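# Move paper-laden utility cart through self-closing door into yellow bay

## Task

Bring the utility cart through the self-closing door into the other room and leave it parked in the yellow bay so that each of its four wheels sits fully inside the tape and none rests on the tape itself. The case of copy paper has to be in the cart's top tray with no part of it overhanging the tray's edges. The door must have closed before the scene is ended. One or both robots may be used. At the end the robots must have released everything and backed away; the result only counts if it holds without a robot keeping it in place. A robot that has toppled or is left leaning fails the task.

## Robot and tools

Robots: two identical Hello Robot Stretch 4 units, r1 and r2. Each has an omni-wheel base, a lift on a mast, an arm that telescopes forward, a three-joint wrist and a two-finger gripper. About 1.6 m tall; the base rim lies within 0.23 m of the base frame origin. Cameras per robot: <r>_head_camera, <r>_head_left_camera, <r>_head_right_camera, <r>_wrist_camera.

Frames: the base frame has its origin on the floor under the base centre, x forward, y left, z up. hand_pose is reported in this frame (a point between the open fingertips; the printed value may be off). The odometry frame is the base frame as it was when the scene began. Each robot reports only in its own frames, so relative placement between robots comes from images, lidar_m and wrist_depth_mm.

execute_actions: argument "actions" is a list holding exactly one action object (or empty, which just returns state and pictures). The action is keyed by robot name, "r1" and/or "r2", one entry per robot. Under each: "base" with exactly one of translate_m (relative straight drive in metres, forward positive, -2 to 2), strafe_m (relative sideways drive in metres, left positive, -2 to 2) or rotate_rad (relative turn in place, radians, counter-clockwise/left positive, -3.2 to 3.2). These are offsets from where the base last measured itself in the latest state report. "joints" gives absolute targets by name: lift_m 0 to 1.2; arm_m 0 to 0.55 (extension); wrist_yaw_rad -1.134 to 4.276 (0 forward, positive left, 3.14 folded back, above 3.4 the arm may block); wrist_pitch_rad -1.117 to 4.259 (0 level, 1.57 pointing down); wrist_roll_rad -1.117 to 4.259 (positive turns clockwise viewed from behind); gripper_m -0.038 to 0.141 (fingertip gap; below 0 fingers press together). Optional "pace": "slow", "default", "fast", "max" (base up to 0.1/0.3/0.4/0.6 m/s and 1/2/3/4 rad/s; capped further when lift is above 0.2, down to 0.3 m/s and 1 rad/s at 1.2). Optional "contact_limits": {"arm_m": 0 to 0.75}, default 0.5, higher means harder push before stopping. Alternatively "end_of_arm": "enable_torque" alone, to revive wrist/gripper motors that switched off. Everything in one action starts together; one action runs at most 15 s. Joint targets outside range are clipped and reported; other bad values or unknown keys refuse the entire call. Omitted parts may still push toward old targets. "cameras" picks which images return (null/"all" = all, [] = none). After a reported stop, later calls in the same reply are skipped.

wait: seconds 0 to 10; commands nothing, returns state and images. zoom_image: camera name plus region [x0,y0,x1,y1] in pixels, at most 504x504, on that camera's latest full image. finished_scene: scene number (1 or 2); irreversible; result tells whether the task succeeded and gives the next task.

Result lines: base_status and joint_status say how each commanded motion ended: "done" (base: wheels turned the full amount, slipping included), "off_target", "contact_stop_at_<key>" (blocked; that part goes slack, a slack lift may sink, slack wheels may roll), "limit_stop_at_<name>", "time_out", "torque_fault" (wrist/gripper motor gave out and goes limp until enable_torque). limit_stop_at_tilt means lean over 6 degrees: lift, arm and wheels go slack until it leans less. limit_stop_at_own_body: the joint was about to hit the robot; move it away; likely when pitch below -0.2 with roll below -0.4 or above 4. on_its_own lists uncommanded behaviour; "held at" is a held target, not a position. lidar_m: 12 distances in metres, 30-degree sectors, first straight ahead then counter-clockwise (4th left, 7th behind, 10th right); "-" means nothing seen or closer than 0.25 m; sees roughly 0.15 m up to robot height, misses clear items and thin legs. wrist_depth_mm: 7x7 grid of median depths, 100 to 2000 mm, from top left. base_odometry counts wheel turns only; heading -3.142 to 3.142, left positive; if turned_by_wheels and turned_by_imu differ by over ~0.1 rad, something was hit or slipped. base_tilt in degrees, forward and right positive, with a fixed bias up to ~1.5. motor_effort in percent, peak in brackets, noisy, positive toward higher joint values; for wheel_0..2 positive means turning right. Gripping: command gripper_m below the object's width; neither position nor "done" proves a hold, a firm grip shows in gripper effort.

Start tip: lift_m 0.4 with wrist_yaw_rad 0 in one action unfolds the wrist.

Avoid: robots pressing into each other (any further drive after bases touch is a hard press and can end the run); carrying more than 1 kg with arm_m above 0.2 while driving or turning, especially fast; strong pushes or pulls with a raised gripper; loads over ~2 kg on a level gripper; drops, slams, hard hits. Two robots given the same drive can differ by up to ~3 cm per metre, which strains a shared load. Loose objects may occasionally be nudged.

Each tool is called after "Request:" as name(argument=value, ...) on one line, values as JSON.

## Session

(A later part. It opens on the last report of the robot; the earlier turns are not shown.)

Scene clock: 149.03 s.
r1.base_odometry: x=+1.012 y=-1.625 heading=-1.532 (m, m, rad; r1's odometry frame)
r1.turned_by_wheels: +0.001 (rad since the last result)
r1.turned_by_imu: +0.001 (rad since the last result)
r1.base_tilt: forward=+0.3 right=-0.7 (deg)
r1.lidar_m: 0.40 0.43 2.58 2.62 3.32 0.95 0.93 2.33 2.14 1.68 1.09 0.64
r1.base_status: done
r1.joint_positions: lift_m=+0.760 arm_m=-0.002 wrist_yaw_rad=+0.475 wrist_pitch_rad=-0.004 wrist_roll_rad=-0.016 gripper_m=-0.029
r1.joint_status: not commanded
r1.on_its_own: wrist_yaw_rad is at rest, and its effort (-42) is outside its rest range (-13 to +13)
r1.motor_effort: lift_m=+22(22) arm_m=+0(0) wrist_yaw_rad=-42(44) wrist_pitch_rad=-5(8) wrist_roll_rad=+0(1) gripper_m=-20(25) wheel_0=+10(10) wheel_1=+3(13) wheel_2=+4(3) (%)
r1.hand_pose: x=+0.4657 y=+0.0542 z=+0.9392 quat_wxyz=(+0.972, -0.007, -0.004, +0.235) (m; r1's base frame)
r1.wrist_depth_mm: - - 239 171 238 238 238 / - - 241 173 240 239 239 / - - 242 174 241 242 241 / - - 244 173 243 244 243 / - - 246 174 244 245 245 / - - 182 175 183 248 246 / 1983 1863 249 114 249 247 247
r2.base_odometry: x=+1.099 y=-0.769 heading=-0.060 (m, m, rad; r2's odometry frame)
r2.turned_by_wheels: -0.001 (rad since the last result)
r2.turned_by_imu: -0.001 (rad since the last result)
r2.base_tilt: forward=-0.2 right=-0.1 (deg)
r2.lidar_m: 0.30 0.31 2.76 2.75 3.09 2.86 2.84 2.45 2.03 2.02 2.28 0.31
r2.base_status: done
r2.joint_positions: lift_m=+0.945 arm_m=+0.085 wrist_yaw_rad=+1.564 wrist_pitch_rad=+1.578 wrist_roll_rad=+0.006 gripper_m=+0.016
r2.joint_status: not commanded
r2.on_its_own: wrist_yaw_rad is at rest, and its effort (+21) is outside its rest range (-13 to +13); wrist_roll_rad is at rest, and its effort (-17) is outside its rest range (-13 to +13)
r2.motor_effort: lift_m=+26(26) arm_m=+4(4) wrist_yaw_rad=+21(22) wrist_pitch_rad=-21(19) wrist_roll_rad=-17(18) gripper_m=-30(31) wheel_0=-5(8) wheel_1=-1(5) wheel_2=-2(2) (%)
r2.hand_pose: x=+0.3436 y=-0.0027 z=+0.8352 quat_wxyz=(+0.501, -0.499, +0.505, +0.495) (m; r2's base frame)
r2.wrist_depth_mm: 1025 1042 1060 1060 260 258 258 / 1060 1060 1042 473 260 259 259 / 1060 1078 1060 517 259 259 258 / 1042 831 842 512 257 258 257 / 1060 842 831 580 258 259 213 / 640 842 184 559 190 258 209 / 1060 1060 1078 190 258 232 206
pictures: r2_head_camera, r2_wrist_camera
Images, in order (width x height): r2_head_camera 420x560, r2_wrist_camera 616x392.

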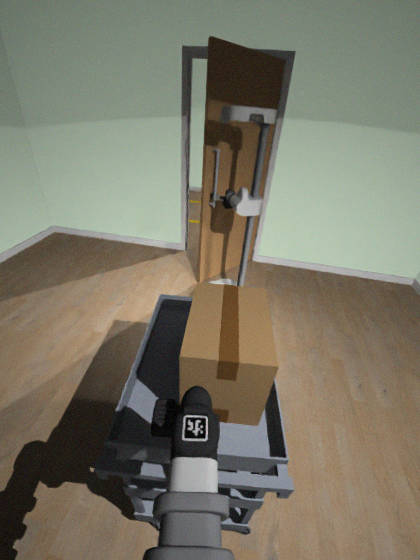

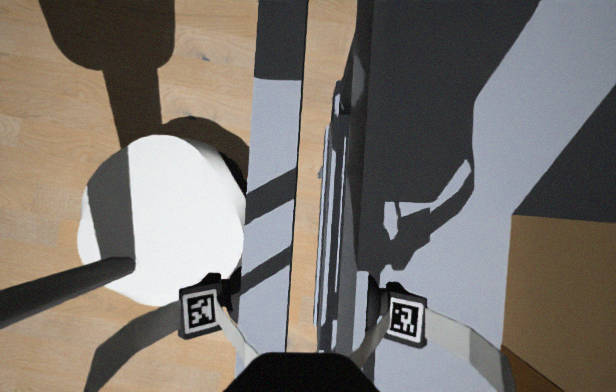

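Request:
execute_actions(actions=[{"r1": {"base": {"strafe_m": -0.072}, "joints": {"wrist_yaw_rad": 0.71}, "pace": "fast"}, "r2": {"base": {"rotate_rad": -0.09}, "joints": {"lift_m": 0.936, "gripper_m": -0.005}, "pace": "slow"}}], cameras=["r2_wrist_camera"])

Request:
execute_actions(actions=[{"r1": {"base": {"translate_m": -0.068}}, "r2": {"base": {"strafe_m": 0.08}, "pace": "slow"}}], cameras=["r2_wrist_camera", "r2_head_camera"])

Scene clock: 152.80 s.
r1.base_odometry: x=+0.940 y=-1.627 heading=-1.531 (m, m, rad; r1's odometry frame)
r1.turned_by_wheels: +0.001 (rad since the last result)
r1.turned_by_imu: -0.001 (rad since the last result)
r1.base_tilt: forward=+0.3 right=-0.7 (deg)
r1.lidar_m: 0.39 0.38 2.64 2.69 3.42 0.96 0.97 2.27 2.09 1.64 1.04 0.65
r1.base_status: done
r1.joint_positions: lift_m=+0.760 arm_m=-0.002 wrist_yaw_rad=+0.725 wrist_pitch_rad=-0.003 wrist_roll_rad=-0.016 gripper_m=-0.029
r1.joint_status: all done
r1.on_its_own: wrist_yaw_rad is at rest, and its effort (-43) is outside its rest range (-13 to +13)
r1.motor_effort: lift_m=+22(22) arm_m=+0(0) wrist_yaw_rad=-43(41) wrist_pitch_rad=-6(10) wrist_roll_rad=+0(1) gripper_m=-21(23) wheel_0=+10(17) wheel_1=+3(17) wheel_2=+3(4) (%)
r1.hand_pose: x=+0.4431 y=+0.1258 z=+0.9390 quat_wxyz=(+0.935, -0.007, -0.004, +0.355) (m; r1's base frame)
r1.wrist_depth_mm: - - - 169 230 218 - / - - - 171 231 220 211 / - - - 174 233 220 213 / - - 262 176 235 222 213 / - - 263 176 235 223 215 / - - 183 175 184 224 216 / 1983 1863 265 113 236 220 -
r2.base_odometry: x=+1.099 y=-0.769 heading=-0.149 (m, m, rad; r2's odometry frame)
r2.turned_by_wheels: -0.089 (rad since the last result)
r2.turned_by_imu: -0.086 (rad since the last result)
r2.base_tilt: forward=-0.2 right=-0.1 (deg)
r2.lidar_m: 0.33 0.32 2.78 2.74 2.95 2.90 2.85 2.60 2.05 2.02 2.17 0.31
r2.base_status: done
r2.joint_positions: lift_m=+0.936 arm_m=+0.085 wrist_yaw_rad=+1.577 wrist_pitch_rad=+1.565 wrist_roll_rad=-0.005 gripper_m=-0.004
r2.joint_status: all done
r2.on_its_own: wrist_yaw_rad is at rest, and its effort (-18) is outside its rest range (-13 to +13)
r2.motor_effort: lift_m=+18(27) arm_m=+4(4) wrist_yaw_rad=-18(22) wrist_pitch_rad=+17(27) wrist_roll_rad=+12(18) gripper_m=-29(32) wheel_0=+4(7) wheel_1=+1(5) wheel_2=+5(3) (%)
r2.hand_pose: x=+0.3436 y=+0.0021 z=+0.8258 quat_wxyz=(+0.498, -0.502, +0.496, +0.504) (m; r2's base frame)
r2.wrist_depth_mm: 1060 1042 1042 1042 257 258 259 / 1060 1042 1042 427 257 257 257 / 1060 1042 1042 569 255 255 258 / 1042 820 854 574 256 256 255 / 1042 831 842 569 256 254 209 / 654 831 184 569 184 254 210 / 1025 1025 1025 183 252 253 209
pictures: r2_wrist_camera
Images, in order (width x height): r2_wrist_camera 616x392.

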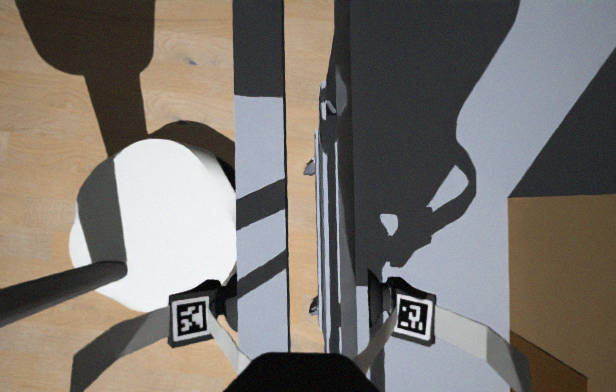

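Scene clock: 154.73 s.
r1.base_odometry: x=+0.937 y=-1.559 heading=-1.532 (m, m, rad; r1's odometry frame)
r1.turned_by_wheels: -0.001 (rad since the last result)
r1.turned_by_imu: -0.002 (rad since the last result)
r1.base_tilt: forward=+0.4 right=-0.7 (deg)
r1.lidar_m: 0.39 0.43 2.65 2.71 3.45 0.92 0.94 2.23 2.06 1.71 1.15 0.70
r1.base_status: done
r1.joint_positions: lift_m=+0.760 arm_m=-0.002 wrist_yaw_rad=+0.695 wrist_pitch_rad=-0.003 wrist_roll_rad=-0.017 gripper_m=-0.029
r1.joint_status: not commanded
r1.on_its_own: wrist_yaw_rad is at rest, and its effort (+43) is outside its rest range (-13 to +13)
r1.motor_effort: lift_m=+22(22) arm_m=+0(0) wrist_yaw_rad=+43(43) wrist_pitch_rad=-8(8) wrist_roll_rad=+1(1) gripper_m=-21(23) wheel_0=-11(10) wheel_1=-5(6) wheel_2=-1(13) (%)
r1.hand_pose: x=+0.4467 y=+0.1176 z=+0.9389 quat_wxyz=(+0.940, -0.007, -0.004, +0.341) (m; r1's base frame)
r1.wrist_depth_mm: - - - 239 232 229 - / - - - 241 233 230 226 / - - - 243 235 232 228 / - - - 245 236 233 229 / - - - 245 238 236 230 / - - 251 186 177 234 231 / 1921 1921 254 113 242 235 -
r2.base_odometry: x=+1.111 y=-0.690 heading=-0.149 (m, m, rad; r2's odometry frame)
r2.turned_by_wheels: +0.000 (rad since the last result)
r2.turned_by_imu: +0.000 (rad since the last result)
r2.base_tilt: forward=-0.4 right=+0.0 (deg)
r2.lidar_m: 0.33 0.33 2.70 2.66 2.85 2.90 2.84 2.71 2.15 2.10 2.25 0.33
r2.base_status: done
r2.joint_positions: lift_m=+0.936 arm_m=+0.085 wrist_yaw_rad=+1.564 wrist_pitch_rad=+1.577 wrist_roll_rad=+0.005 gripper_m=-0.004
r2.joint_status: not commanded
r2.on_its_own: wrist_yaw_rad is at rest, and its effort (+21) is outside its rest range (-13 to +13); wrist_roll_rad is at rest, and its effort (-16) is outside its rest range (-13 to +13)
r2.motor_effort: lift_m=+18(18) arm_m=+4(4) wrist_yaw_rad=+21(21) wrist_pitch_rad=-17(19) wrist_roll_rad=-16(16) gripper_m=-32(30) wheel_0=-5(9) wheel_1=+1(7) wheel_2=+0(6) (%)
r2.hand_pose: x=+0.3436 y=-0.0025 z=+0.8258 quat_wxyz=(+0.501, -0.499, +0.505, +0.495) (m; r2's base frame)
r2.wrist_depth_mm: 1060 1060 1042 1060 255 255 256 / 1042 1060 1042 427 255 256 255 / 1042 1042 1042 508 256 255 255 / 1025 842 831 580 255 255 255 / 1008 831 831 574 254 254 213 / 647 831 184 508 184 254 209 / 1025 1025 1042 184 255 158 205
pictures: r2_head_camera, r2_wrist_camera
Images, in order (width x height): r2_head_camera 420x560, r2_wrist_camera 616x392.

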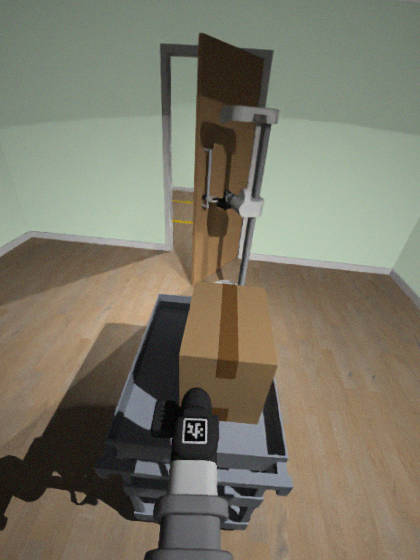

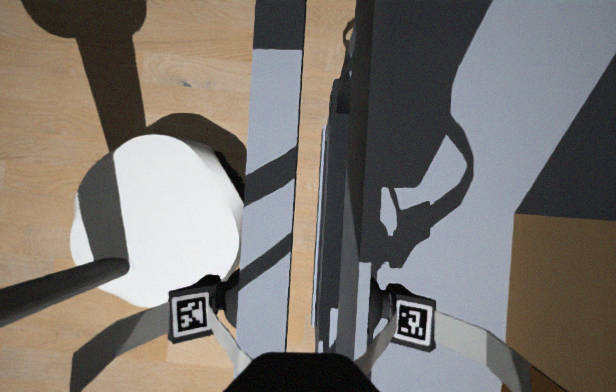

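Request:
execute_actions(actions=[{"r1": {"base": {"strafe_m": -0.057}}, "r2": {"base": {"strafe_m": 0.07}}}], cameras=["r2_wrist_camera"])

Request:
execute_actions(actions=[{"r1": {"base": {"translate_m": -0.062}}, "r2": {"base": {"rotate_rad": -0.1}, "pace": "slow"}}], cameras=["r2_wrist_camera"])

Scene clock: 157.37 s.
r1.base_odometry: x=+0.880 y=-1.562 heading=-1.531 (m, m, rad; r1's odometry frame)
r1.turned_by_wheels: +0.002 (rad since the last result)
r1.turned_by_imu: +0.001 (rad since the last result)
r1.base_tilt: forward=+0.3 right=-0.6 (deg)
r1.lidar_m: 0.39 0.40 2.72 2.77 3.52 0.95 3.30 2.19 1.99 1.70 1.10 0.72
r1.base_status: done
r1.joint_positions: lift_m=+0.760 arm_m=-0.002 wrist_yaw_rad=+0.726 wrist_pitch_rad=-0.004 wrist_roll_rad=-0.016 gripper_m=-0.029
r1.joint_status: not commanded
r1.on_its_own: wrist_yaw_rad is at rest, and its effort (-45) is outside its rest range (-13 to +13)
r1.motor_effort: lift_m=+22(22) arm_m=+0(0) wrist_yaw_rad=-45(47) wrist_pitch_rad=-6(9) wrist_roll_rad=-1(1) gripper_m=-20(23) wheel_0=+11(11) wheel_1=+6(11) wheel_2=+3(2) (%)
r1.hand_pose: x=+0.4429 y=+0.1262 z=+0.9392 quat_wxyz=(+0.935, -0.007, -0.005, +0.355) (m; r1's base frame)
r1.wrist_depth_mm: - - 247 171 233 227 - / - - 248 173 235 229 224 / - - 250 174 238 229 225 / - - 251 174 237 231 227 / - - 252 174 239 233 229 / - - 182 176 183 234 230 / 1983 1863 257 114 241 233 -
r2.base_odometry: x=+1.121 y=-0.620 heading=-0.150 (m, m, rad; r2's odometry frame)
r2.turned_by_wheels: -0.001 (rad since the last result)
r2.turned_by_imu: -0.001 (rad since the last result)
r2.base_tilt: forward=-0.2 right=+0.1 (deg)
r2.lidar_m: 0.29 0.34 2.65 2.60 2.74 2.87 2.85 2.81 2.18 2.17 2.34 0.32
r2.base_status: done
r2.joint_positions: lift_m=+0.936 arm_m=+0.085 wrist_yaw_rad=+1.559 wrist_pitch_rad=+1.577 wrist_roll_rad=+0.011 gripper_m=-0.004
r2.joint_status: not commanded
r2.on_its_own: wrist_yaw_rad is at rest, and its effort (+36) is outside its rest range (-13 to +13); wrist_roll_rad is at rest, and its effort (-31) is outside its rest range (-13 to +13)
r2.motor_effort: lift_m=+18(18) arm_m=+4(4) wrist_yaw_rad=+36(36) wrist_pitch_rad=-19(32) wrist_roll_rad=-31(33) gripper_m=-31(32) wheel_0=-6(14) wheel_1=-4(7) wheel_2=-2(3) (%)
r2.hand_pose: x=+0.3436 y=-0.0029 z=+0.8258 quat_wxyz=(+0.504, -0.496, +0.507, +0.493) (m; r2's base frame)
r2.wrist_depth_mm: 1042 1042 1060 184 254 255 255 / 1042 1025 1042 184 255 255 256 / 1042 1042 1042 184 256 255 255 / 1042 820 831 508 254 255 255 / 1042 831 831 535 254 254 222 / 1042 842 183 504 185 254 211 / 1025 1060 1060 183 254 159 204
pictures: r2_wrist_camera
Images, in order (width x height): r2_wrist_camera 616x392.

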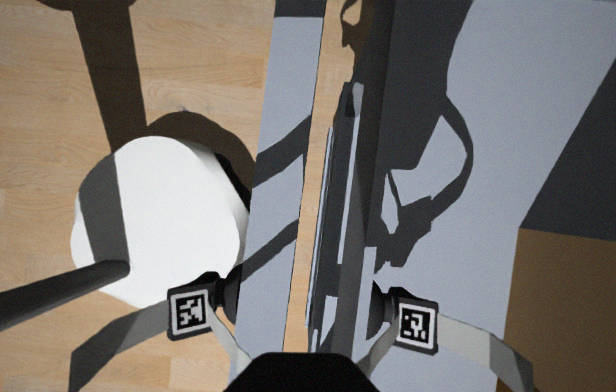

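Scene clock: 158.63 s.
r1.base_odometry: x=+0.878 y=-1.500 heading=-1.532 (m, m, rad; r1's odometry frame)
r1.turned_by_wheels: -0.001 (rad since the last result)
r1.turned_by_imu: -0.002 (rad since the last result)
r1.base_tilt: forward=+0.3 right=-0.7 (deg)
r1.lidar_m: 0.42 0.44 2.74 2.78 0.98 0.89 3.31 2.15 1.98 1.78 1.20 0.78
r1.base_status: done
r1.joint_positions: lift_m=+0.760 arm_m=-0.002 wrist_yaw_rad=+0.695 wrist_pitch_rad=-0.003 wrist_roll_rad=-0.017 gripper_m=-0.029
r1.joint_status: not commanded
r1.on_its_own: wrist_yaw_rad is at rest, and its effort (+43) is outside its rest range (-13 to +13)
r1.motor_effort: lift_m=+21(21) arm_m=+0(0) wrist_yaw_rad=+43(46) wrist_pitch_rad=-6(8) wrist_roll_rad=+0(1) gripper_m=-21(24) wheel_0=-11(11) wheel_1=-6(5) wheel_2=+2(12) (%)
r1.hand_pose: x=+0.4467 y=+0.1176 z=+0.9390 quat_wxyz=(+0.940, -0.007, -0.004, +0.341) (m; r1's base frame)
r1.wrist_depth_mm: - - - 237 236 237 237 / - - - 239 237 238 239 / - - - 241 240 241 240 / - - - 241 242 243 242 / - - - 244 243 243 244 / - - 244 185 177 246 246 / 1863 1921 248 114 248 247 248
r2.base_odometry: x=+1.121 y=-0.620 heading=-0.250 (m, m, rad; r2's odometry frame)
r2.turned_by_wheels: -0.100 (rad since the last result)
r2.turned_by_imu: -0.097 (rad since the last result)
r2.base_tilt: forward=-0.2 right=+0.0 (deg)
r2.lidar_m: 0.31 0.32 2.70 2.58 2.69 2.96 2.85 2.94 2.25 2.17 2.26 0.33
r2.base_status: done
r2.joint_positions: lift_m=+0.936 arm_m=+0.085 wrist_yaw_rad=+1.572 wrist_pitch_rad=+1.570 wrist_roll_rad=+0.000 gripper_m=-0.004
r2.joint_status: not commanded
r2.motor_effort: lift_m=+18(18) arm_m=+4(4) wrist_yaw_rad=-1(37) wrist_pitch_rad=+3(17) wrist_roll_rad=-1(33) gripper_m=-30(30) wheel_0=+2(6) wheel_1=+2(4) wheel_2=+1(1) (%)
r2.hand_pose: x=+0.3437 y=+0.0003 z=+0.8258 quat_wxyz=(+0.500, -0.500, +0.500, +0.500) (m; r2's base frame)
r2.wrist_depth_mm: 1060 1060 1078 1060 257 258 257 / 1060 1042 1042 530 256 257 257 / 1042 1042 1042 580 256 256 257 / 1042 831 842 580 255 255 256 / 1008 820 831 574 254 255 210 / 654 831 184 569 183 254 208 / 1025 1060 1042 183 253 237 207
pictures: r2_wrist_camera
Images, in order (width x height): r2_wrist_camera 616x392.

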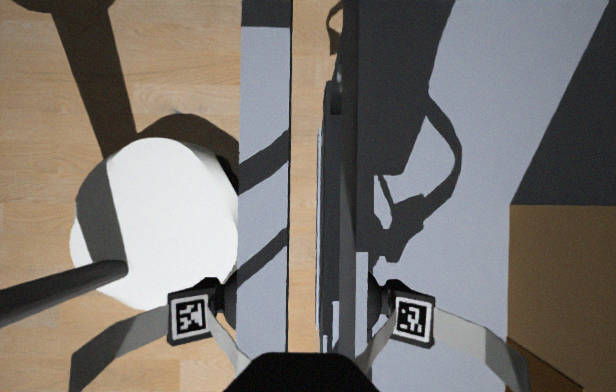

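Request:
execute_actions(actions=[{"r1": {"base": {"strafe_m": -0.063}}, "r2": {"base": {"strafe_m": 0.06}}}], cameras=[])

Request:
execute_actions(actions=[{"r1": {"base": {"strafe_m": -0.092}, "joints": {"wrist_yaw_rad": 0.96}, "pace": "fast"}, "r2": {"base": {"translate_m": 0.15}}}], cameras=["r2_wrist_camera", "r2_head_camera"])

Scene clock: 161.93 s.
r1.base_odometry: x=+0.815 y=-1.502 heading=-1.531 (m, m, rad; r1's odometry frame)
r1.turned_by_wheels: +0.001 (rad since the last result)
r1.turned_by_imu: +0.000 (rad since the last result)
r1.base_tilt: forward=+0.3 right=-0.6 (deg)
r1.lidar_m: 0.40 0.37 2.80 2.85 1.00 0.92 3.15 2.11 1.91 1.74 1.16 0.82
r1.base_status: done
r1.joint_positions: lift_m=+0.760 arm_m=-0.002 wrist_yaw_rad=+0.726 wrist_pitch_rad=-0.004 wrist_roll_rad=-0.016 gripper_m=-0.029
r1.joint_status: not commanded
r1.on_its_own: wrist_yaw_rad is at rest, and its effort (-46) is outside its rest range (-13 to +13)
r1.motor_effort: lift_m=+22(22) arm_m=+0(0) wrist_yaw_rad=-46(46) wrist_pitch_rad=-5(8) wrist_roll_rad=+0(1) gripper_m=-20(24) wheel_0=+10(9) wheel_1=+3(14) wheel_2=+3(5) (%)
r1.hand_pose: x=+0.4429 y=+0.1262 z=+0.9392 quat_wxyz=(+0.935, -0.007, -0.005, +0.355) (m; r1's base frame)
r1.wrist_depth_mm: - - 239 173 238 238 237 / - - 242 172 240 240 238 / - - 242 171 241 241 241 / - - 243 171 244 243 243 / - - 246 174 245 244 244 / - - 183 173 183 246 247 / 1921 1863 249 113 247 247 248
r2.base_odometry: x=+1.136 y=-0.562 heading=-0.250 (m, m, rad; r2's odometry frame)
r2.turned_by_wheels: -0.001 (rad since the last result)
r2.turned_by_imu: +0.000 (rad since the last result)
r2.base_tilt: forward=-0.2 right=+0.1 (deg)
r2.lidar_m: 0.33 0.32 2.64 2.52 2.62 2.96 2.84 2.94 2.31 2.23 2.30 0.32
r2.base_status: done
r2.joint_positions: lift_m=+0.936 arm_m=+0.085 wrist_yaw_rad=+1.564 wrist_pitch_rad=+1.576 wrist_roll_rad=+0.006 gripper_m=-0.004
r2.joint_status: not commanded
r2.on_its_own: wrist_yaw_rad is at rest, and its effort (+23) is outside its rest range (-13 to +13); wrist_roll_rad is at rest, and its effort (-17) is outside its rest range (-13 to +13)
r2.motor_effort: lift_m=+18(18) arm_m=+4(4) wrist_yaw_rad=+23(20) wrist_pitch_rad=-15(26) wrist_roll_rad=-17(19) gripper_m=-31(30) wheel_0=-3(12) wheel_1=-2(8) wheel_2=-4(4) (%)
r2.hand_pose: x=+0.3436 y=-0.0022 z=+0.8258 quat_wxyz=(+0.502, -0.498, +0.505, +0.495) (m; r2's base frame)
r2.wrist_depth_mm: 1042 1042 1025 1042 255 256 255 / 1060 1060 1060 424 255 256 256 / 1042 1042 1042 508 255 255 254 / 1042 831 831 574 255 255 255 / 1042 820 842 580 253 254 211 / 647 820 183 508 184 254 208 / 1042 1042 1025 183 254 157 205
pictures: none
No camera images: the call's "cameras" was empty. Leave "cameras" out to get every camera's image.

Scene clock: 163.77 s.
r1.base_odometry: x=+0.723 y=-1.506 heading=-1.529 (m, m, rad; r1's odometry frame)
r1.turned_by_wheels: +0.001 (rad since the last result)
r1.turned_by_imu: +0.000 (rad since the last result)
r1.base_tilt: forward=+0.3 right=-0.6 (deg)
r1.lidar_m: 0.50 0.37 2.85 2.95 0.88 0.81 3.02 2.00 1.83 1.68 1.11 0.93
r1.base_status: done
r1.joint_positions: lift_m=+0.760 arm_m=-0.002 wrist_yaw_rad=+0.976 wrist_pitch_rad=-0.004 wrist_roll_rad=-0.016 gripper_m=-0.029
r1.joint_status: all done
r1.on_its_own: wrist_yaw_rad is at rest, and its effort (-47) is outside its rest range (-13 to +13)
r1.motor_effort: lift_m=+22(22) arm_m=+0(0) wrist_yaw_rad=-47(45) wrist_pitch_rad=-6(11) wrist_roll_rad=-1(0) gripper_m=-20(23) wheel_0=+10(16) wheel_1=+5(16) wheel_2=+3(3) (%)
r1.hand_pose: x=+0.4032 y=+0.1900 z=+0.9391 quat_wxyz=(+0.883, -0.006, -0.005, +0.469) (m; r1's base frame)
r1.wrist_depth_mm: - - 251 170 229 220 - / - - 253 174 233 222 215 / - - 255 173 233 224 216 / - - 256 173 234 224 216 / - - 258 174 236 225 218 / - - 182 175 183 226 219 / 1983 1863 262 113 236 224 -
r2.base_odometry: x=+1.281 y=-0.599 heading=-0.250 (m, m, rad; r2's odometry frame)
r2.turned_by_wheels: +0.001 (rad since the last result)
r2.turned_by_imu: +0.002 (rad since the last result)
r2.base_tilt: forward=-0.4 right=+0.1 (deg)
r2.lidar_m: 0.32 0.32 2.65 2.52 2.63 3.10 3.00 3.11 2.31 2.21 2.30 0.34
r2.base_status: done
r2.joint_positions: lift_m=+0.936 arm_m=+0.085 wrist_yaw_rad=+1.579 wrist_pitch_rad=+1.565 wrist_roll_rad=-0.007 gripper_m=-0.004
r2.joint_status: not commanded
r2.on_its_own: wrist_yaw_rad is at rest, and its effort (-24) is outside its rest range (-13 to +13); wrist_roll_rad is at rest, and its effort (+17) is outside its rest range (-13 to +13)
r2.motor_effort: lift_m=+19(19) arm_m=+4(4) wrist_yaw_rad=-24(22) wrist_pitch_rad=+18(20) wrist_roll_rad=+17(18) gripper_m=-31(32) wheel_0=+4(7) wheel_1=+3(6) wheel_2=+4(15) (%)
r2.hand_pose: x=+0.3436 y=+0.0024 z=+0.8258 quat_wxyz=(+0.498, -0.502, +0.495, +0.505) (m; r2's base frame)
r2.wrist_depth_mm: 1042 1042 1060 1060 258 257 260 / 1042 1042 1060 512 257 258 257 / 1042 1042 842 580 256 257 256 / 1042 842 831 569 254 256 224 / 1042 842 831 574 255 254 208 / 654 842 184 574 185 253 208 / 1025 1042 1025 183 253 253 208
pictures: r2_head_camera, r2_wrist_camera
Images, in order (width x height): r2_head_camera 420x560, r2_wrist_camera 616x392.

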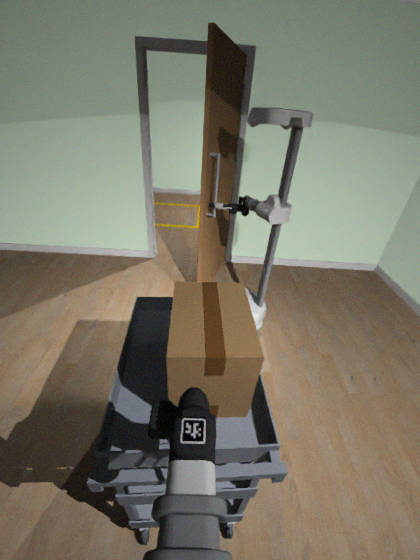

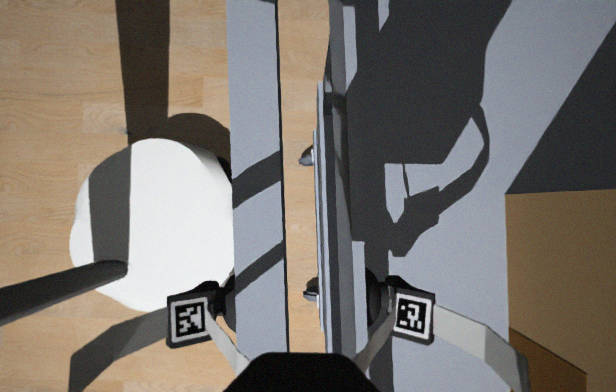

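Request:
execute_actions(actions=[])

Scene clock: 167.83 s.
r1.base_odometry: x=+0.723 y=-1.506 heading=-1.529 (m, m, rad; r1's odometry frame)
r1.turned_by_wheels: +0.000 (rad since the last result)
r1.turned_by_imu: -0.001 (rad since the last result)
r1.base_tilt: forward=+0.4 right=-0.6 (deg)
r1.lidar_m: 0.48 0.37 2.86 2.96 0.88 0.82 3.04 1.98 1.85 1.66 1.11 0.93
r1.base_status: done
r1.joint_positions: lift_m=+0.760 arm_m=-0.002 wrist_yaw_rad=+0.976 wrist_pitch_rad=-0.004 wrist_roll_rad=-0.016 gripper_m=-0.029
r1.joint_status: all done
r1.on_its_own: wrist_yaw_rad is at rest, and its effort (-46) is outside its rest range (-13 to +13)
r1.motor_effort: lift_m=+21(22) arm_m=+0(0) wrist_yaw_rad=-46(45) wrist_pitch_rad=-6(11) wrist_roll_rad=+0(0) gripper_m=-20(23) wheel_0=+10(16) wheel_1=+4(16) wheel_2=+3(3) (%)
r1.hand_pose: x=+0.4032 y=+0.1900 z=+0.9391 quat_wxyz=(+0.883, -0.006, -0.005, +0.469) (m; r1's base frame)
r1.wrist_depth_mm: - - 252 170 229 220 - / - - 254 173 232 222 215 / - - 254 173 233 224 215 / - - 257 173 235 224 216 / - - 257 174 236 226 218 / - - 181 176 183 227 220 / 1983 1756 262 113 236 222 -
r2.base_odometry: x=+1.281 y=-0.599 heading=-0.250 (m, m, rad; r2's odometry frame)
r2.turned_by_wheels: +0.000 (rad since the last result)
r2.turned_by_imu: +0.001 (rad since the last result)
r2.base_tilt: forward=-0.3 right=+0.3 (deg)
r2.lidar_m: 0.33 0.31 2.64 2.53 2.61 3.10 3.01 3.11 2.32 2.22 2.32 0.33
r2.base_status: done
r2.joint_positions: lift_m=+0.936 arm_m=+0.085 wrist_yaw_rad=+1.579 wrist_pitch_rad=+1.565 wrist_roll_rad=-0.007 gripper_m=-0.004
r2.joint_status: not commanded
r2.on_its_own: wrist_yaw_rad is at rest, and its effort (-24) is outside its rest range (-13 to +13); wrist_roll_rad is at rest, and its effort (+18) is outside its rest range (-13 to +13)
r2.motor_effort: lift_m=+18(19) arm_m=+4(4) wrist_yaw_rad=-24(22) wrist_pitch_rad=+16(20) wrist_roll_rad=+18(18) gripper_m=-31(32) wheel_0=+4(7) wheel_1=+3(6) wheel_2=+4(15) (%)
r2.hand_pose: x=+0.3436 y=+0.0024 z=+0.8258 quat_wxyz=(+0.498, -0.502, +0.495, +0.505) (m; r2's base frame)
r2.wrist_depth_mm: 1078 1042 1078 1060 259 258 259 / 1060 1042 1060 512 257 257 257 / 1042 1042 831 580 256 256 257 / 1025 831 831 574 255 255 224 / 1025 831 831 574 255 254 207 / 654 820 184 569 183 254 208 / 1042 1025 1042 183 253 254 208
pictures: r1_head_camera, r1_head_left_camera, r1_head_right_camera, r1_wrist_camera, r2_head_camera, r2_head_left_camera, r2_head_right_camera, r2_wrist_camera
Images, in order (width x height): r1_head_camera 420x560, r1_head_left_camera 420x672, r1_head_right_camera 420x672, r1_wrist_camera 616x392, r2_head_camera 420x560, r2_head_left_camera 420x672, r2_head_right_camera 420x672, r2_wrist_camera 616x392.

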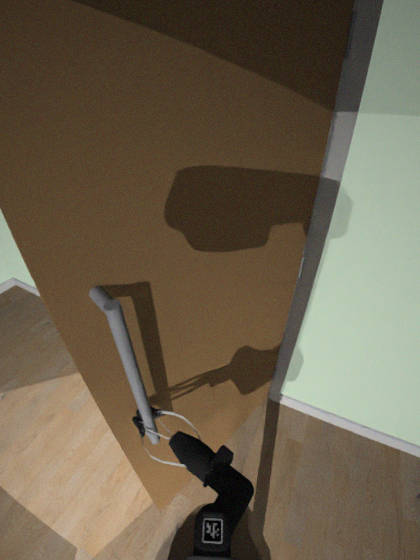

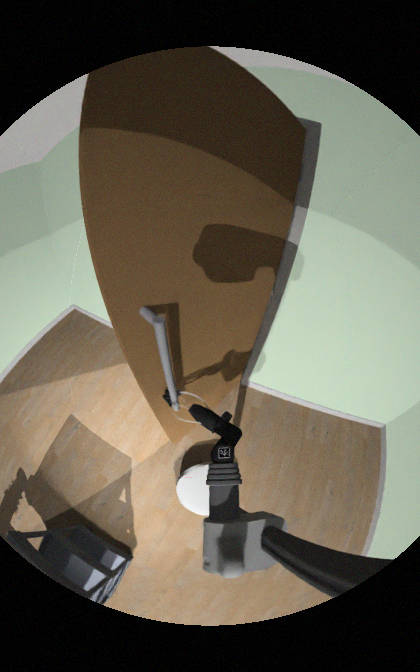

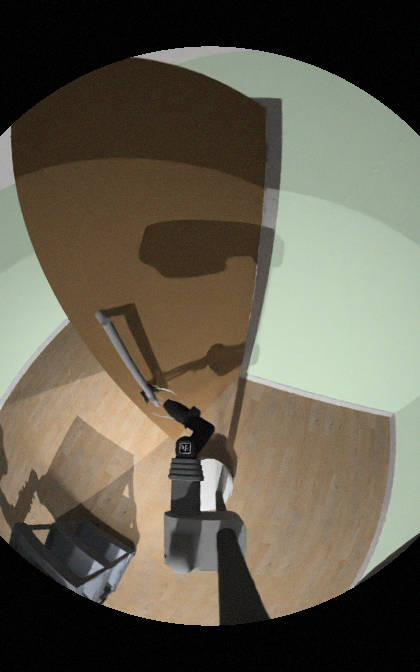

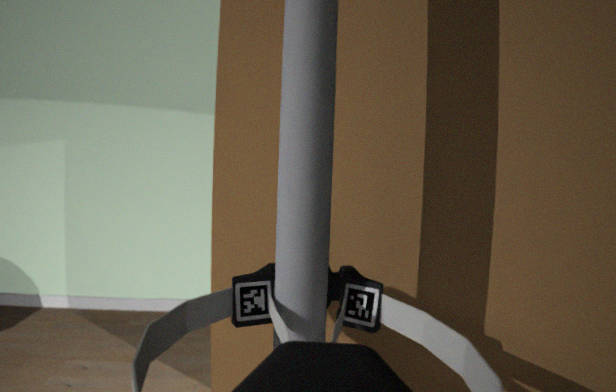

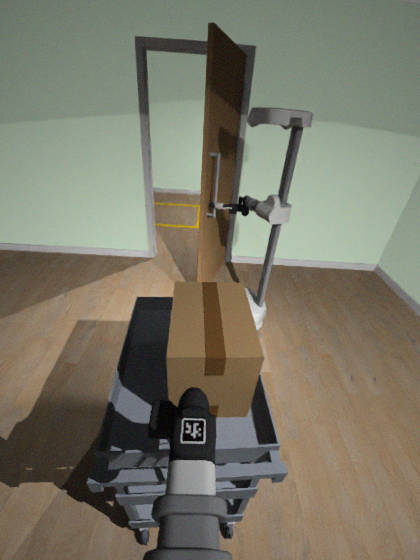

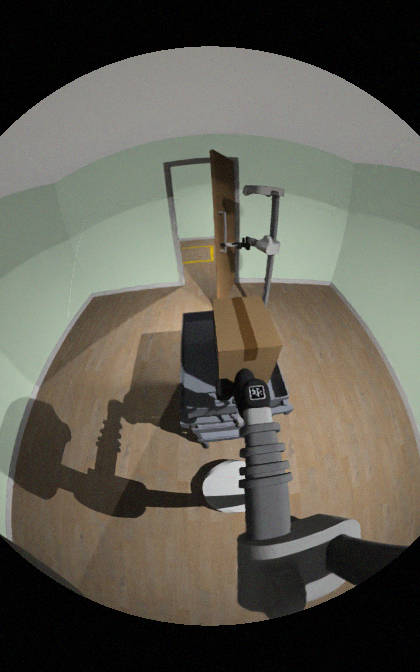

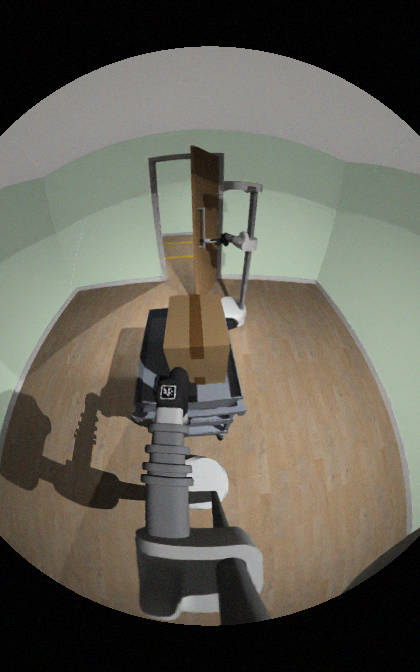

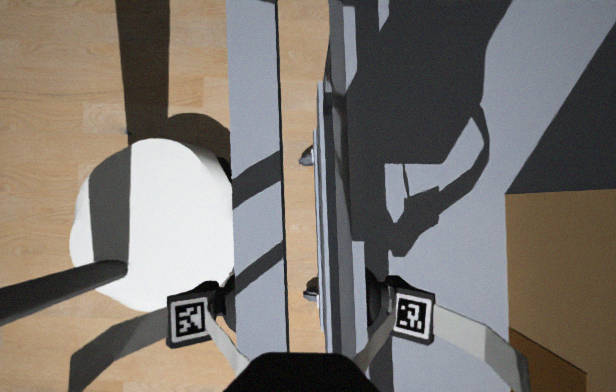

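Request:
execute_actions(actions=[{"r1":{"base":{"translate_m":-0.052}},"r2":{"base":{"strafe_m":0.07},"pace":"slow"}}], cameras=["r2_head_camera","r2_wrist_camera"])

Scene clock: 170.17 s.
r1.base_odometry: x=+0.721 y=-1.454 heading=-1.531 (m, m, rad; r1's odometry frame)
r1.turned_by_wheels: -0.001 (rad since the last result)
r1.turned_by_imu: -0.002 (rad since the last result)
r1.base_tilt: forward=+0.4 right=-0.7 (deg)
r1.lidar_m: 0.51 0.40 2.91 2.96 0.84 0.78 2.99 1.97 1.80 1.73 1.16 1.00
r1.base_status: done
r1.joint_positions: lift_m=+0.760 arm_m=-0.002 wrist_yaw_rad=+0.945 wrist_pitch_rad=-0.003 wrist_roll_rad=-0.017 gripper_m=-0.029
r1.joint_status: not commanded
r1.on_its_own: wrist_yaw_rad is at rest, and its effort (+44) is outside its rest range (-13 to +13)
r1.motor_effort: lift_m=+22(22) arm_m=+0(0) wrist_yaw_rad=+44(47) wrist_pitch_rad=-8(8) wrist_roll_rad=+0(1) gripper_m=-20(25) wheel_0=-8(9) wheel_1=-7(8) wheel_2=+1(11) (%)
r1.hand_pose: x=+0.4090 y=+0.1826 z=+0.9389 quat_wxyz=(+0.890, -0.007, -0.005, +0.455) (m; r1's base frame)
r1.wrist_depth_mm: - - - 240 233 229 - / - - - 242 234 231 229 / - - - 244 236 233 229 / - - - 244 237 234 230 / - - - 246 238 236 233 / - - 254 185 177 236 233 / 1983 1921 254 113 242 237 235
r2.base_odometry: x=+1.299 y=-0.532 heading=-0.250 (m, m, rad; r2's odometry frame)
r2.turned_by_wheels: +0.000 (rad since the last result)
r2.turned_by_imu: +0.000 (rad since the last result)
r2.base_tilt: forward=-0.3 right=+0.1 (deg)
r2.lidar_m: 0.31 0.31 2.56 2.46 2.56 3.08 2.99 3.11 2.39 2.30 2.38 0.32
r2.base_status: done
r2.joint_positions: lift_m=+0.936 arm_m=+0.085 wrist_yaw_rad=+1.567 wrist_pitch_rad=+1.577 wrist_roll_rad=+0.002 gripper_m=-0.004
r2.joint_status: not commanded
r2.motor_effort: lift_m=+19(18) arm_m=+4(4) wrist_yaw_rad=+11(22) wrist_pitch_rad=-16(18) wrist_roll_rad=-7(19) gripper_m=-31(32) wheel_0=-4(8) wheel_1=-1(7) wheel_2=+0(7) (%)
r2.hand_pose: x=+0.3436 y=-0.0021 z=+0.8258 quat_wxyz=(+0.500, -0.500, +0.503, +0.497) (m; r2's base frame)
r2.wrist_depth_mm: 1060 1042 1042 1042 256 255 257 / 1078 1042 1042 394 255 255 255 / 1025 1042 866 580 254 256 254 / 1042 831 831 574 255 256 255 / 1042 831 831 574 254 255 211 / 1025 831 184 554 184 254 210 / 1025 1042 1042 183 253 164 206
pictures: r2_head_camera, r2_wrist_camera
Images, in order (width x height): r2_head_camera 420x560, r2_wrist_camera 616x392.

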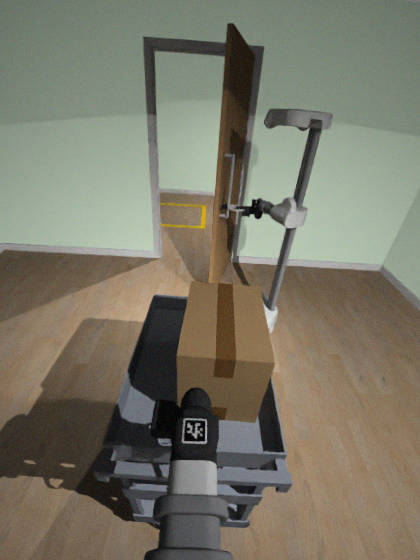

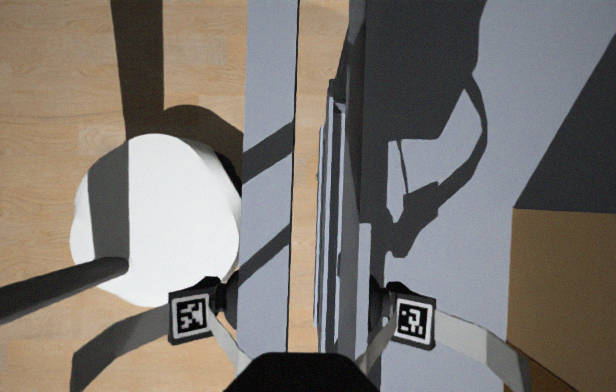

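Request:
execute_actions(actions=[{"r1":{"base":{"strafe_m":-0.078}},"r2":{"base":{"strafe_m":0.05}}}], cameras=["r2_head_camera","r2_wrist_camera"])

Scene clock: 172.17 s.
r1.base_odometry: x=+0.643 y=-1.457 heading=-1.529 (m, m, rad; r1's odometry frame)
r1.turned_by_wheels: +0.002 (rad since the last result)
r1.turned_by_imu: +0.001 (rad since the last result)
r1.base_tilt: forward=+0.2 right=-0.7 (deg)
r1.lidar_m: 0.52 0.39 2.91 3.04 0.87 0.87 2.87 1.89 1.74 1.68 1.12 1.04
r1.base_status: done
r1.joint_positions: lift_m=+0.760 arm_m=-0.002 wrist_yaw_rad=+0.977 wrist_pitch_rad=-0.004 wrist_roll_rad=-0.016 gripper_m=-0.029
r1.joint_status: not commanded
r1.on_its_own: wrist_yaw_rad is at rest, and its effort (-50) is outside its rest range (-13 to +13)
r1.motor_effort: lift_m=+22(22) arm_m=+0(1) wrist_yaw_rad=-50(50) wrist_pitch_rad=-5(8) wrist_roll_rad=-1(0) gripper_m=-19(24) wheel_0=+11(11) wheel_1=+4(16) wheel_2=+3(4) (%)
r1.hand_pose: x=+0.4029 y=+0.1903 z=+0.9392 quat_wxyz=(+0.883, -0.006, -0.006, +0.469) (m; r1's base frame)
r1.wrist_depth_mm: - - 243 172 235 230 - / - - 245 171 236 232 229 / - - 247 171 238 234 230 / - - 248 172 240 236 232 / - - 250 175 241 236 232 / - - 183 173 183 238 235 / 1921 1863 253 113 243 238 236
r2.base_odometry: x=+1.311 y=-0.483 heading=-0.251 (m, m, rad; r2's odometry frame)
r2.turned_by_wheels: -0.001 (rad since the last result)
r2.turned_by_imu: -0.001 (rad since the last result)
r2.base_tilt: forward=-0.2 right=+0.0 (deg)
r2.lidar_m: 0.30 0.31 2.52 2.41 2.48 3.09 2.99 3.10 2.44 2.35 2.43 0.32
r2.base_status: done
r2.joint_positions: lift_m=+0.936 arm_m=+0.085 wrist_yaw_rad=+1.561 wrist_pitch_rad=+1.578 wrist_roll_rad=+0.008 gripper_m=-0.004
r2.joint_status: not commanded
r2.on_its_own: wrist_yaw_rad is at rest, and its effort (+29) is outside its rest range (-13 to +13); wrist_roll_rad is at rest, and its effort (-25) is outside its rest range (-13 to +13)
r2.motor_effort: lift_m=+19(18) arm_m=+4(4) wrist_yaw_rad=+29(30) wrist_pitch_rad=-21(28) wrist_roll_rad=-25(25) gripper_m=-31(33) wheel_0=-5(13) wheel_1=-3(7) wheel_2=+0(1) (%)
r2.hand_pose: x=+0.3436 y=-0.0029 z=+0.8258 quat_wxyz=(+0.503, -0.497, +0.506, +0.494) (m; r2's base frame)
r2.wrist_depth_mm: 1025 1025 1042 185 256 255 255 / 1042 1060 1042 208 255 255 255 / 1025 1025 1042 512 253 254 254 / 1042 831 831 504 255 255 255 / 1060 831 820 559 254 255 214 / 654 820 183 500 184 254 210 / 1042 1042 1042 184 254 158 206
pictures: r2_head_camera, r2_wrist_camera
Images, in order (width x height): r2_head_camera 420x560, r2_wrist_camera 616x392.

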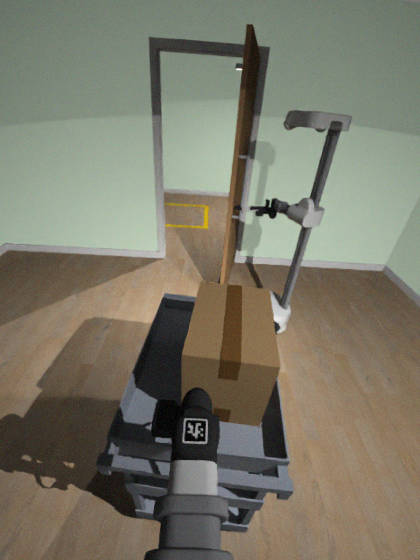

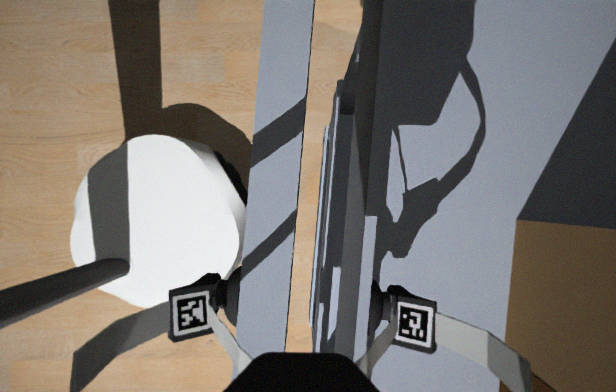

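Request:
execute_actions(actions=[{"r1":{"base":{"translate_m":-0.048}},"r2":{"base":{"translate_m":0.15}}}], cameras=["r2_head_camera","r2_wrist_camera"])

Scene clock: 174.80 s.
r1.base_odometry: x=+0.641 y=-1.409 heading=-1.530 (m, m, rad; r1's odometry frame)
r1.turned_by_wheels: -0.001 (rad since the last result)
r1.turned_by_imu: -0.002 (rad since the last result)
r1.base_tilt: forward=+0.3 right=-0.7 (deg)
r1.lidar_m: 0.50 0.39 3.00 1.00 0.72 1.05 2.83 1.88 1.72 1.75 1.19 1.08
r1.base_status: done
r1.joint_positions: lift_m=+0.760 arm_m=-0.002 wrist_yaw_rad=+0.946 wrist_pitch_rad=-0.003 wrist_roll_rad=-0.017 gripper_m=-0.029
r1.joint_status: not commanded
r1.on_its_own: wrist_yaw_rad is at rest, and its effort (+41) is outside its rest range (-13 to +13)
r1.motor_effort: lift_m=+22(22) arm_m=-1(0) wrist_yaw_rad=+41(49) wrist_pitch_rad=-7(8) wrist_roll_rad=+0(0) gripper_m=-22(24) wheel_0=-9(10) wheel_1=-7(9) wheel_2=+0(13) (%)
r1.hand_pose: x=+0.4088 y=+0.1828 z=+0.9389 quat_wxyz=(+0.890, -0.007, -0.005, +0.455) (m; r1's base frame)
r1.wrist_depth_mm: - - - 237 238 239 240 / - - - 238 239 240 242 / - - - 240 241 243 243 / - - - 242 243 244 246 / - - - 243 245 248 247 / - - 245 185 178 248 249 / 1921 1863 247 113 249 249 252
r2.base_odometry: x=+1.456 y=-0.521 heading=-0.250 (m, m, rad; r2's odometry frame)
r2.turned_by_wheels: +0.000 (rad since the last result)
r2.turned_by_imu: +0.001 (rad since the last result)
r2.base_tilt: forward=-0.3 right=+0.0 (deg)
r2.lidar_m: 0.33 0.32 2.50 2.40 2.49 3.25 3.16 3.27 2.45 2.35 2.45 0.32
r2.base_status: done
r2.joint_positions: lift_m=+0.936 arm_m=+0.085 wrist_yaw_rad=+1.573 wrist_pitch_rad=+1.568 wrist_roll_rad=-0.001 gripper_m=-0.004
r2.joint_status: not commanded
r2.motor_effort: lift_m=+19(19) arm_m=+4(4) wrist_yaw_rad=-6(31) wrist_pitch_rad=+10(20) wrist_roll_rad=+2(25) gripper_m=-30(31) wheel_0=+2(6) wheel_1=+0(6) wheel_2=+0(14) (%)
r2.hand_pose: x=+0.3436 y=+0.0012 z=+0.8258 quat_wxyz=(+0.500, -0.500, +0.498, +0.502) (m; r2's base frame)
r2.wrist_depth_mm: 1060 1042 1042 1060 257 258 258 / 1042 1060 1042 469 257 257 258 / 1042 1060 1042 585 256 257 256 / 1042 831 831 574 256 256 256 / 1042 831 831 574 254 254 209 / 661 820 184 580 184 253 208 / 1042 1025 1025 183 253 235 206
pictures: r2_head_camera, r2_wrist_camera
Images, in order (width x height): r2_head_camera 420x560, r2_wrist_camera 616x392.

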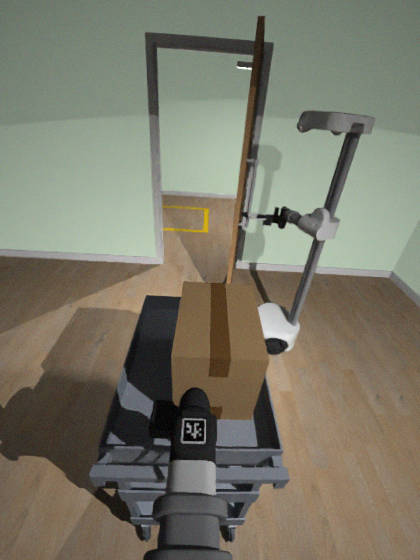

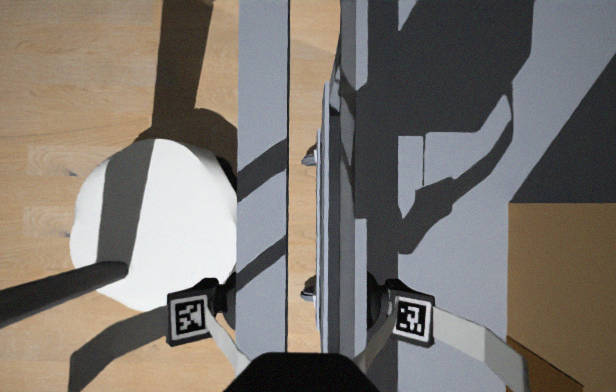

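Request:
execute_actions(actions=[{"r1":{"base":{"strafe_m":-0.09}},"r2":{"base":{"translate_m":0.15}}}], cameras=["r2_head_camera","r2_head_right_camera","r1_wrist_camera"])

Scene clock: 179.93 s.
r1.base_odometry: x=+0.551 y=-1.413 heading=-1.529 (m, m, rad; r1's odometry frame)
r1.turned_by_wheels: +0.001 (rad since the last result)
r1.turned_by_imu: +0.000 (rad since the last result)
r1.base_tilt: forward=+0.3 right=-0.7 (deg)
r1.lidar_m: 0.56 0.37 2.93 0.76 0.71 1.45 2.71 1.77 1.63 1.67 1.14 1.04
r1.base_status: done
r1.joint_positions: lift_m=+0.760 arm_m=-0.002 wrist_yaw_rad=+0.976 wrist_pitch_rad=-0.004 wrist_roll_rad=-0.016 gripper_m=-0.029
r1.joint_status: not commanded
r1.on_its_own: wrist_yaw_rad is at rest, and its effort (-47) is outside its rest range (-13 to +13)
r1.motor_effort: lift_m=+21(22) arm_m=+0(0) wrist_yaw_rad=-47(47) wrist_pitch_rad=-6(9) wrist_roll_rad=-1(1) gripper_m=-18(23) wheel_0=+10(10) wheel_1=+4(16) wheel_2=+3(5) (%)
r1.hand_pose: x=+0.4032 y=+0.1900 z=+0.9391 quat_wxyz=(+0.883, -0.006, -0.006, +0.469) (m; r1's base frame)
r1.wrist_depth_mm: - - 236 170 241 244 247 / - - 237 170 243 246 249 / - - 238 171 244 247 250 / - - 241 172 247 250 253 / - - 242 175 249 251 255 / - - 183 173 183 254 256 / 1921 1863 246 113 252 255 259
r2.base_odometry: x=+1.602 y=-0.557 heading=-0.249 (m, m, rad; r2's odometry frame)
r2.turned_by_wheels: +0.001 (rad since the last result)
r2.turned_by_imu: +0.003 (rad since the last result)
r2.base_tilt: forward=-0.3 right=+0.0 (deg)
r2.lidar_m: 0.34 0.31 2.51 2.41 2.51 3.38 3.30 3.32 2.43 2.36 2.45 0.36
r2.base_status: done
r2.joint_positions: lift_m=+0.936 arm_m=+0.085 wrist_yaw_rad=+1.583 wrist_pitch_rad=+1.563 wrist_roll_rad=-0.010 gripper_m=-0.004
r2.joint_status: not commanded
r2.on_its_own: wrist_yaw_rad is at rest, and its effort (-33) is outside its rest range (-13 to +13); wrist_roll_rad is at rest, and its effort (+26) is outside its rest range (-13 to +13)
r2.motor_effort: lift_m=+19(19) arm_m=+4(4) wrist_yaw_rad=-33(33) wrist_pitch_rad=+23(24) wrist_roll_rad=+26(27) gripper_m=-30(31) wheel_0=+7(11) wheel_1=+3(7) wheel_2=+6(13) (%)
r2.hand_pose: x=+0.3436 y=+0.0033 z=+0.8258 quat_wxyz=(+0.497, -0.503, +0.493, +0.507) (m; r2's base frame)
r2.wrist_depth_mm: 1060 1042 187 1060 259 258 259 / 1060 1042 1042 430 257 258 259 / 1060 1060 820 504 257 256 257 / 1042 831 842 580 256 256 210 / 1060 842 831 580 255 254 206 / 1042 831 183 504 184 255 211 / 1042 1025 1025 183 252 252 213
pictures: r1_wrist_camera, r2_head_camera, r2_head_right_camera
Images, in order (width x height): r1_wrist_camera 616x392, r2_head_camera 420x560, r2_head_right_camera 420x672.

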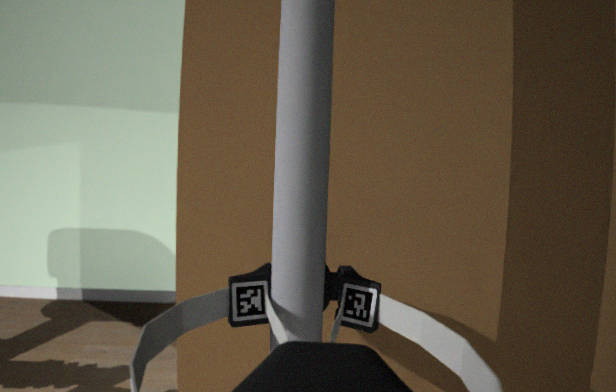

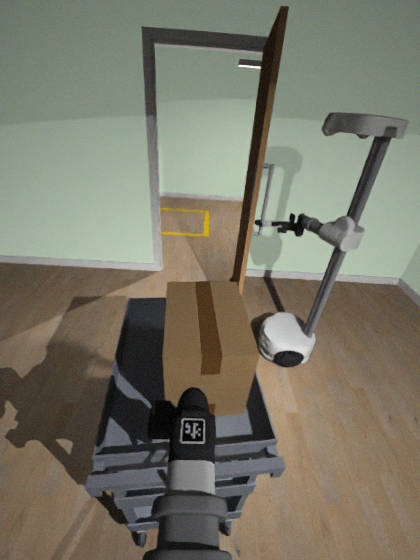

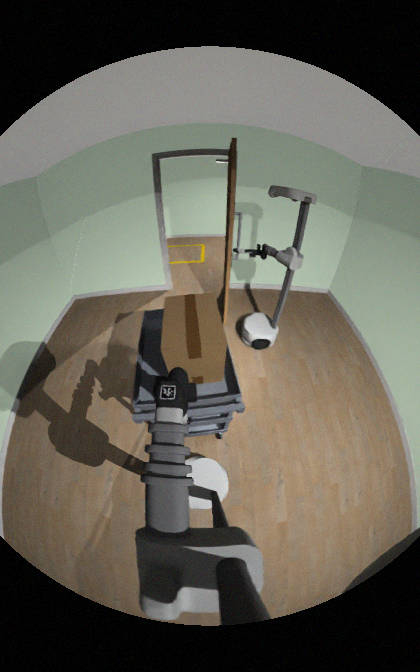

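Request:
zoom_image(camera="r2_head_camera", region=[130, 170, 290, 310])

Request:
zoom_image(camera="r2_head_right_camera", region=[130, 210, 270, 320])

Region (130, 170, 290, 310) of r2_head_camera's 420x560 image, scaled by 3.150, with more detail than that image has; it fills the top 441 rows of this view, and the rest is white.

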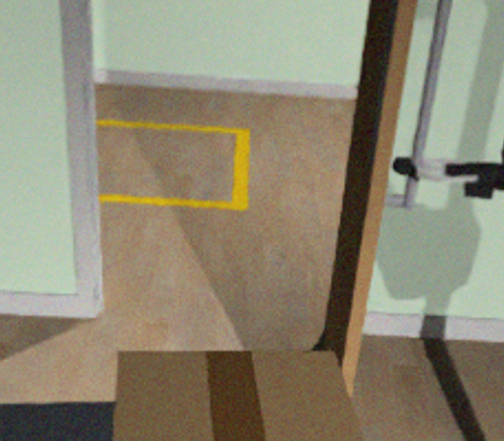

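Region (130, 210, 270, 320) of r2_head_right_camera's 420x672 image, scaled by 3.600, with more detail than that image has; it fills the top 396 rows of this view, and the rest is white.

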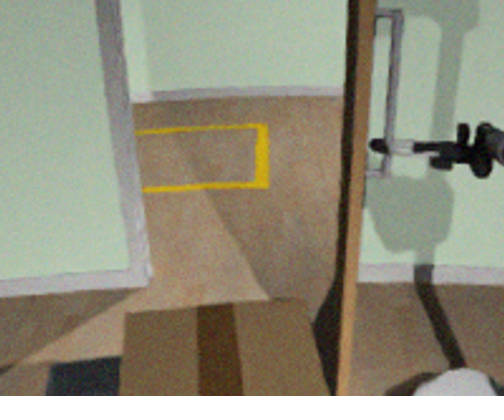

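Request:
execute_actions(actions=[{"r1":{"base":{"translate_m":-0.03}},"r2":{"base":{"rotate_rad":0.06},"pace":"slow"}}], cameras=["r2_head_camera","r2_wrist_camera"])

Scene clock: 191.63 s.
r1.base_odometry: x=+0.550 y=-1.383 heading=-1.529 (m, m, rad; r1's odometry frame)
r1.turned_by_wheels: +0.000 (rad since the last result)
r1.turned_by_imu: -0.001 (rad since the last result)
r1.base_tilt: forward=+0.3 right=-0.6 (deg)
r1.lidar_m: 0.54 0.38 2.99 0.74 0.71 1.44 2.67 1.77 1.62 1.67 1.14 1.07
r1.base_status: done
r1.joint_positions: lift_m=+0.760 arm_m=-0.002 wrist_yaw_rad=+0.956 wrist_pitch_rad=-0.003 wrist_roll_rad=-0.016 gripper_m=-0.029
r1.joint_status: not commanded
r1.motor_effort: lift_m=+22(22) arm_m=+0(1) wrist_yaw_rad=+12(47) wrist_pitch_rad=-7(7) wrist_roll_rad=-1(0) gripper_m=-23(24) wheel_0=-1(8) wheel_1=-5(7) wheel_2=+4(11) (%)
r1.hand_pose: x=+0.4070 y=+0.1852 z=+0.9390 quat_wxyz=(+0.888, -0.006, -0.005, +0.460) (m; r1's base frame)
r1.wrist_depth_mm: - - 235 236 244 251 257 / - - 236 238 246 253 258 / - - 238 240 249 255 260 / - - 239 241 250 255 263 / - - 242 212 251 259 265 / - - 241 182 180 262 270 / 1921 1863 245 114 256 208 271
r2.base_odometry: x=+1.602 y=-0.557 heading=-0.189 (m, m, rad; r2's odometry frame)
r2.turned_by_wheels: +0.060 (rad since the last result)
r2.turned_by_imu: +0.060 (rad since the last result)
r2.base_tilt: forward=-0.4 right=+0.0 (deg)
r2.lidar_m: 0.32 0.32 2.49 2.42 2.53 3.37 3.30 3.15 2.40 2.34 2.49 0.33
r2.base_status: done
r2.joint_positions: lift_m=+0.936 arm_m=+0.085 wrist_yaw_rad=+1.575 wrist_pitch_rad=+1.571 wrist_roll_rad=-0.004 gripper_m=-0.004
r2.joint_status: not commanded
r2.motor_effort: lift_m=+18(19) arm_m=+4(4) wrist_yaw_rad=-10(33) wrist_pitch_rad=-1(23) wrist_roll_rad=+12(27) gripper_m=-31(31) wheel_0=+1(6) wheel_1=-1(3) wheel_2=+1(2) (%)
r2.hand_pose: x=+0.3437 y=+0.0002 z=+0.8258 quat_wxyz=(+0.498, -0.502, +0.498, +0.502) (m; r2's base frame)
r2.wrist_depth_mm: 1042 1042 1025 1042 257 258 257 / 1060 1060 1060 430 256 257 256 / 1042 1060 878 580 255 257 256 / 1042 831 831 574 256 255 255 / 1042 820 842 574 255 254 208 / 1042 820 183 574 184 253 208 / 1042 1042 1042 183 254 237 208
pictures: r2_head_camera, r2_wrist_camera
Images, in order (width x height): r2_head_camera 420x560, r2_wrist_camera 616x392.

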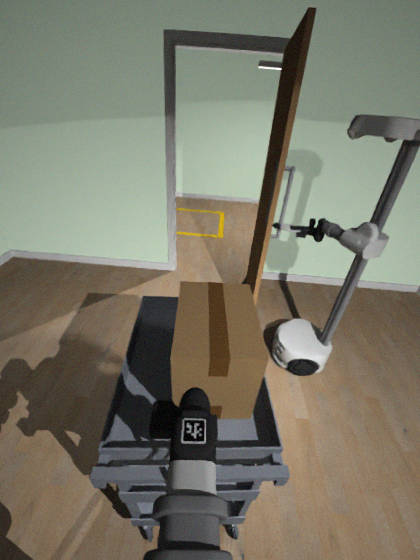

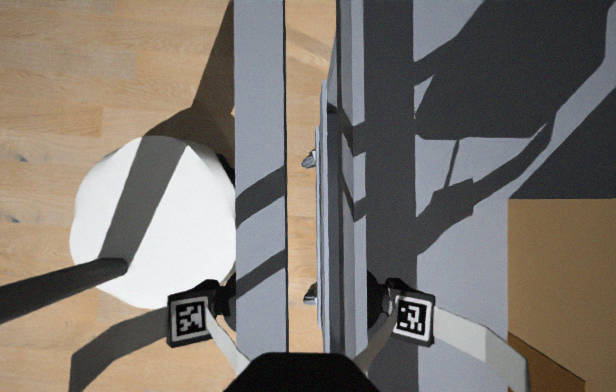

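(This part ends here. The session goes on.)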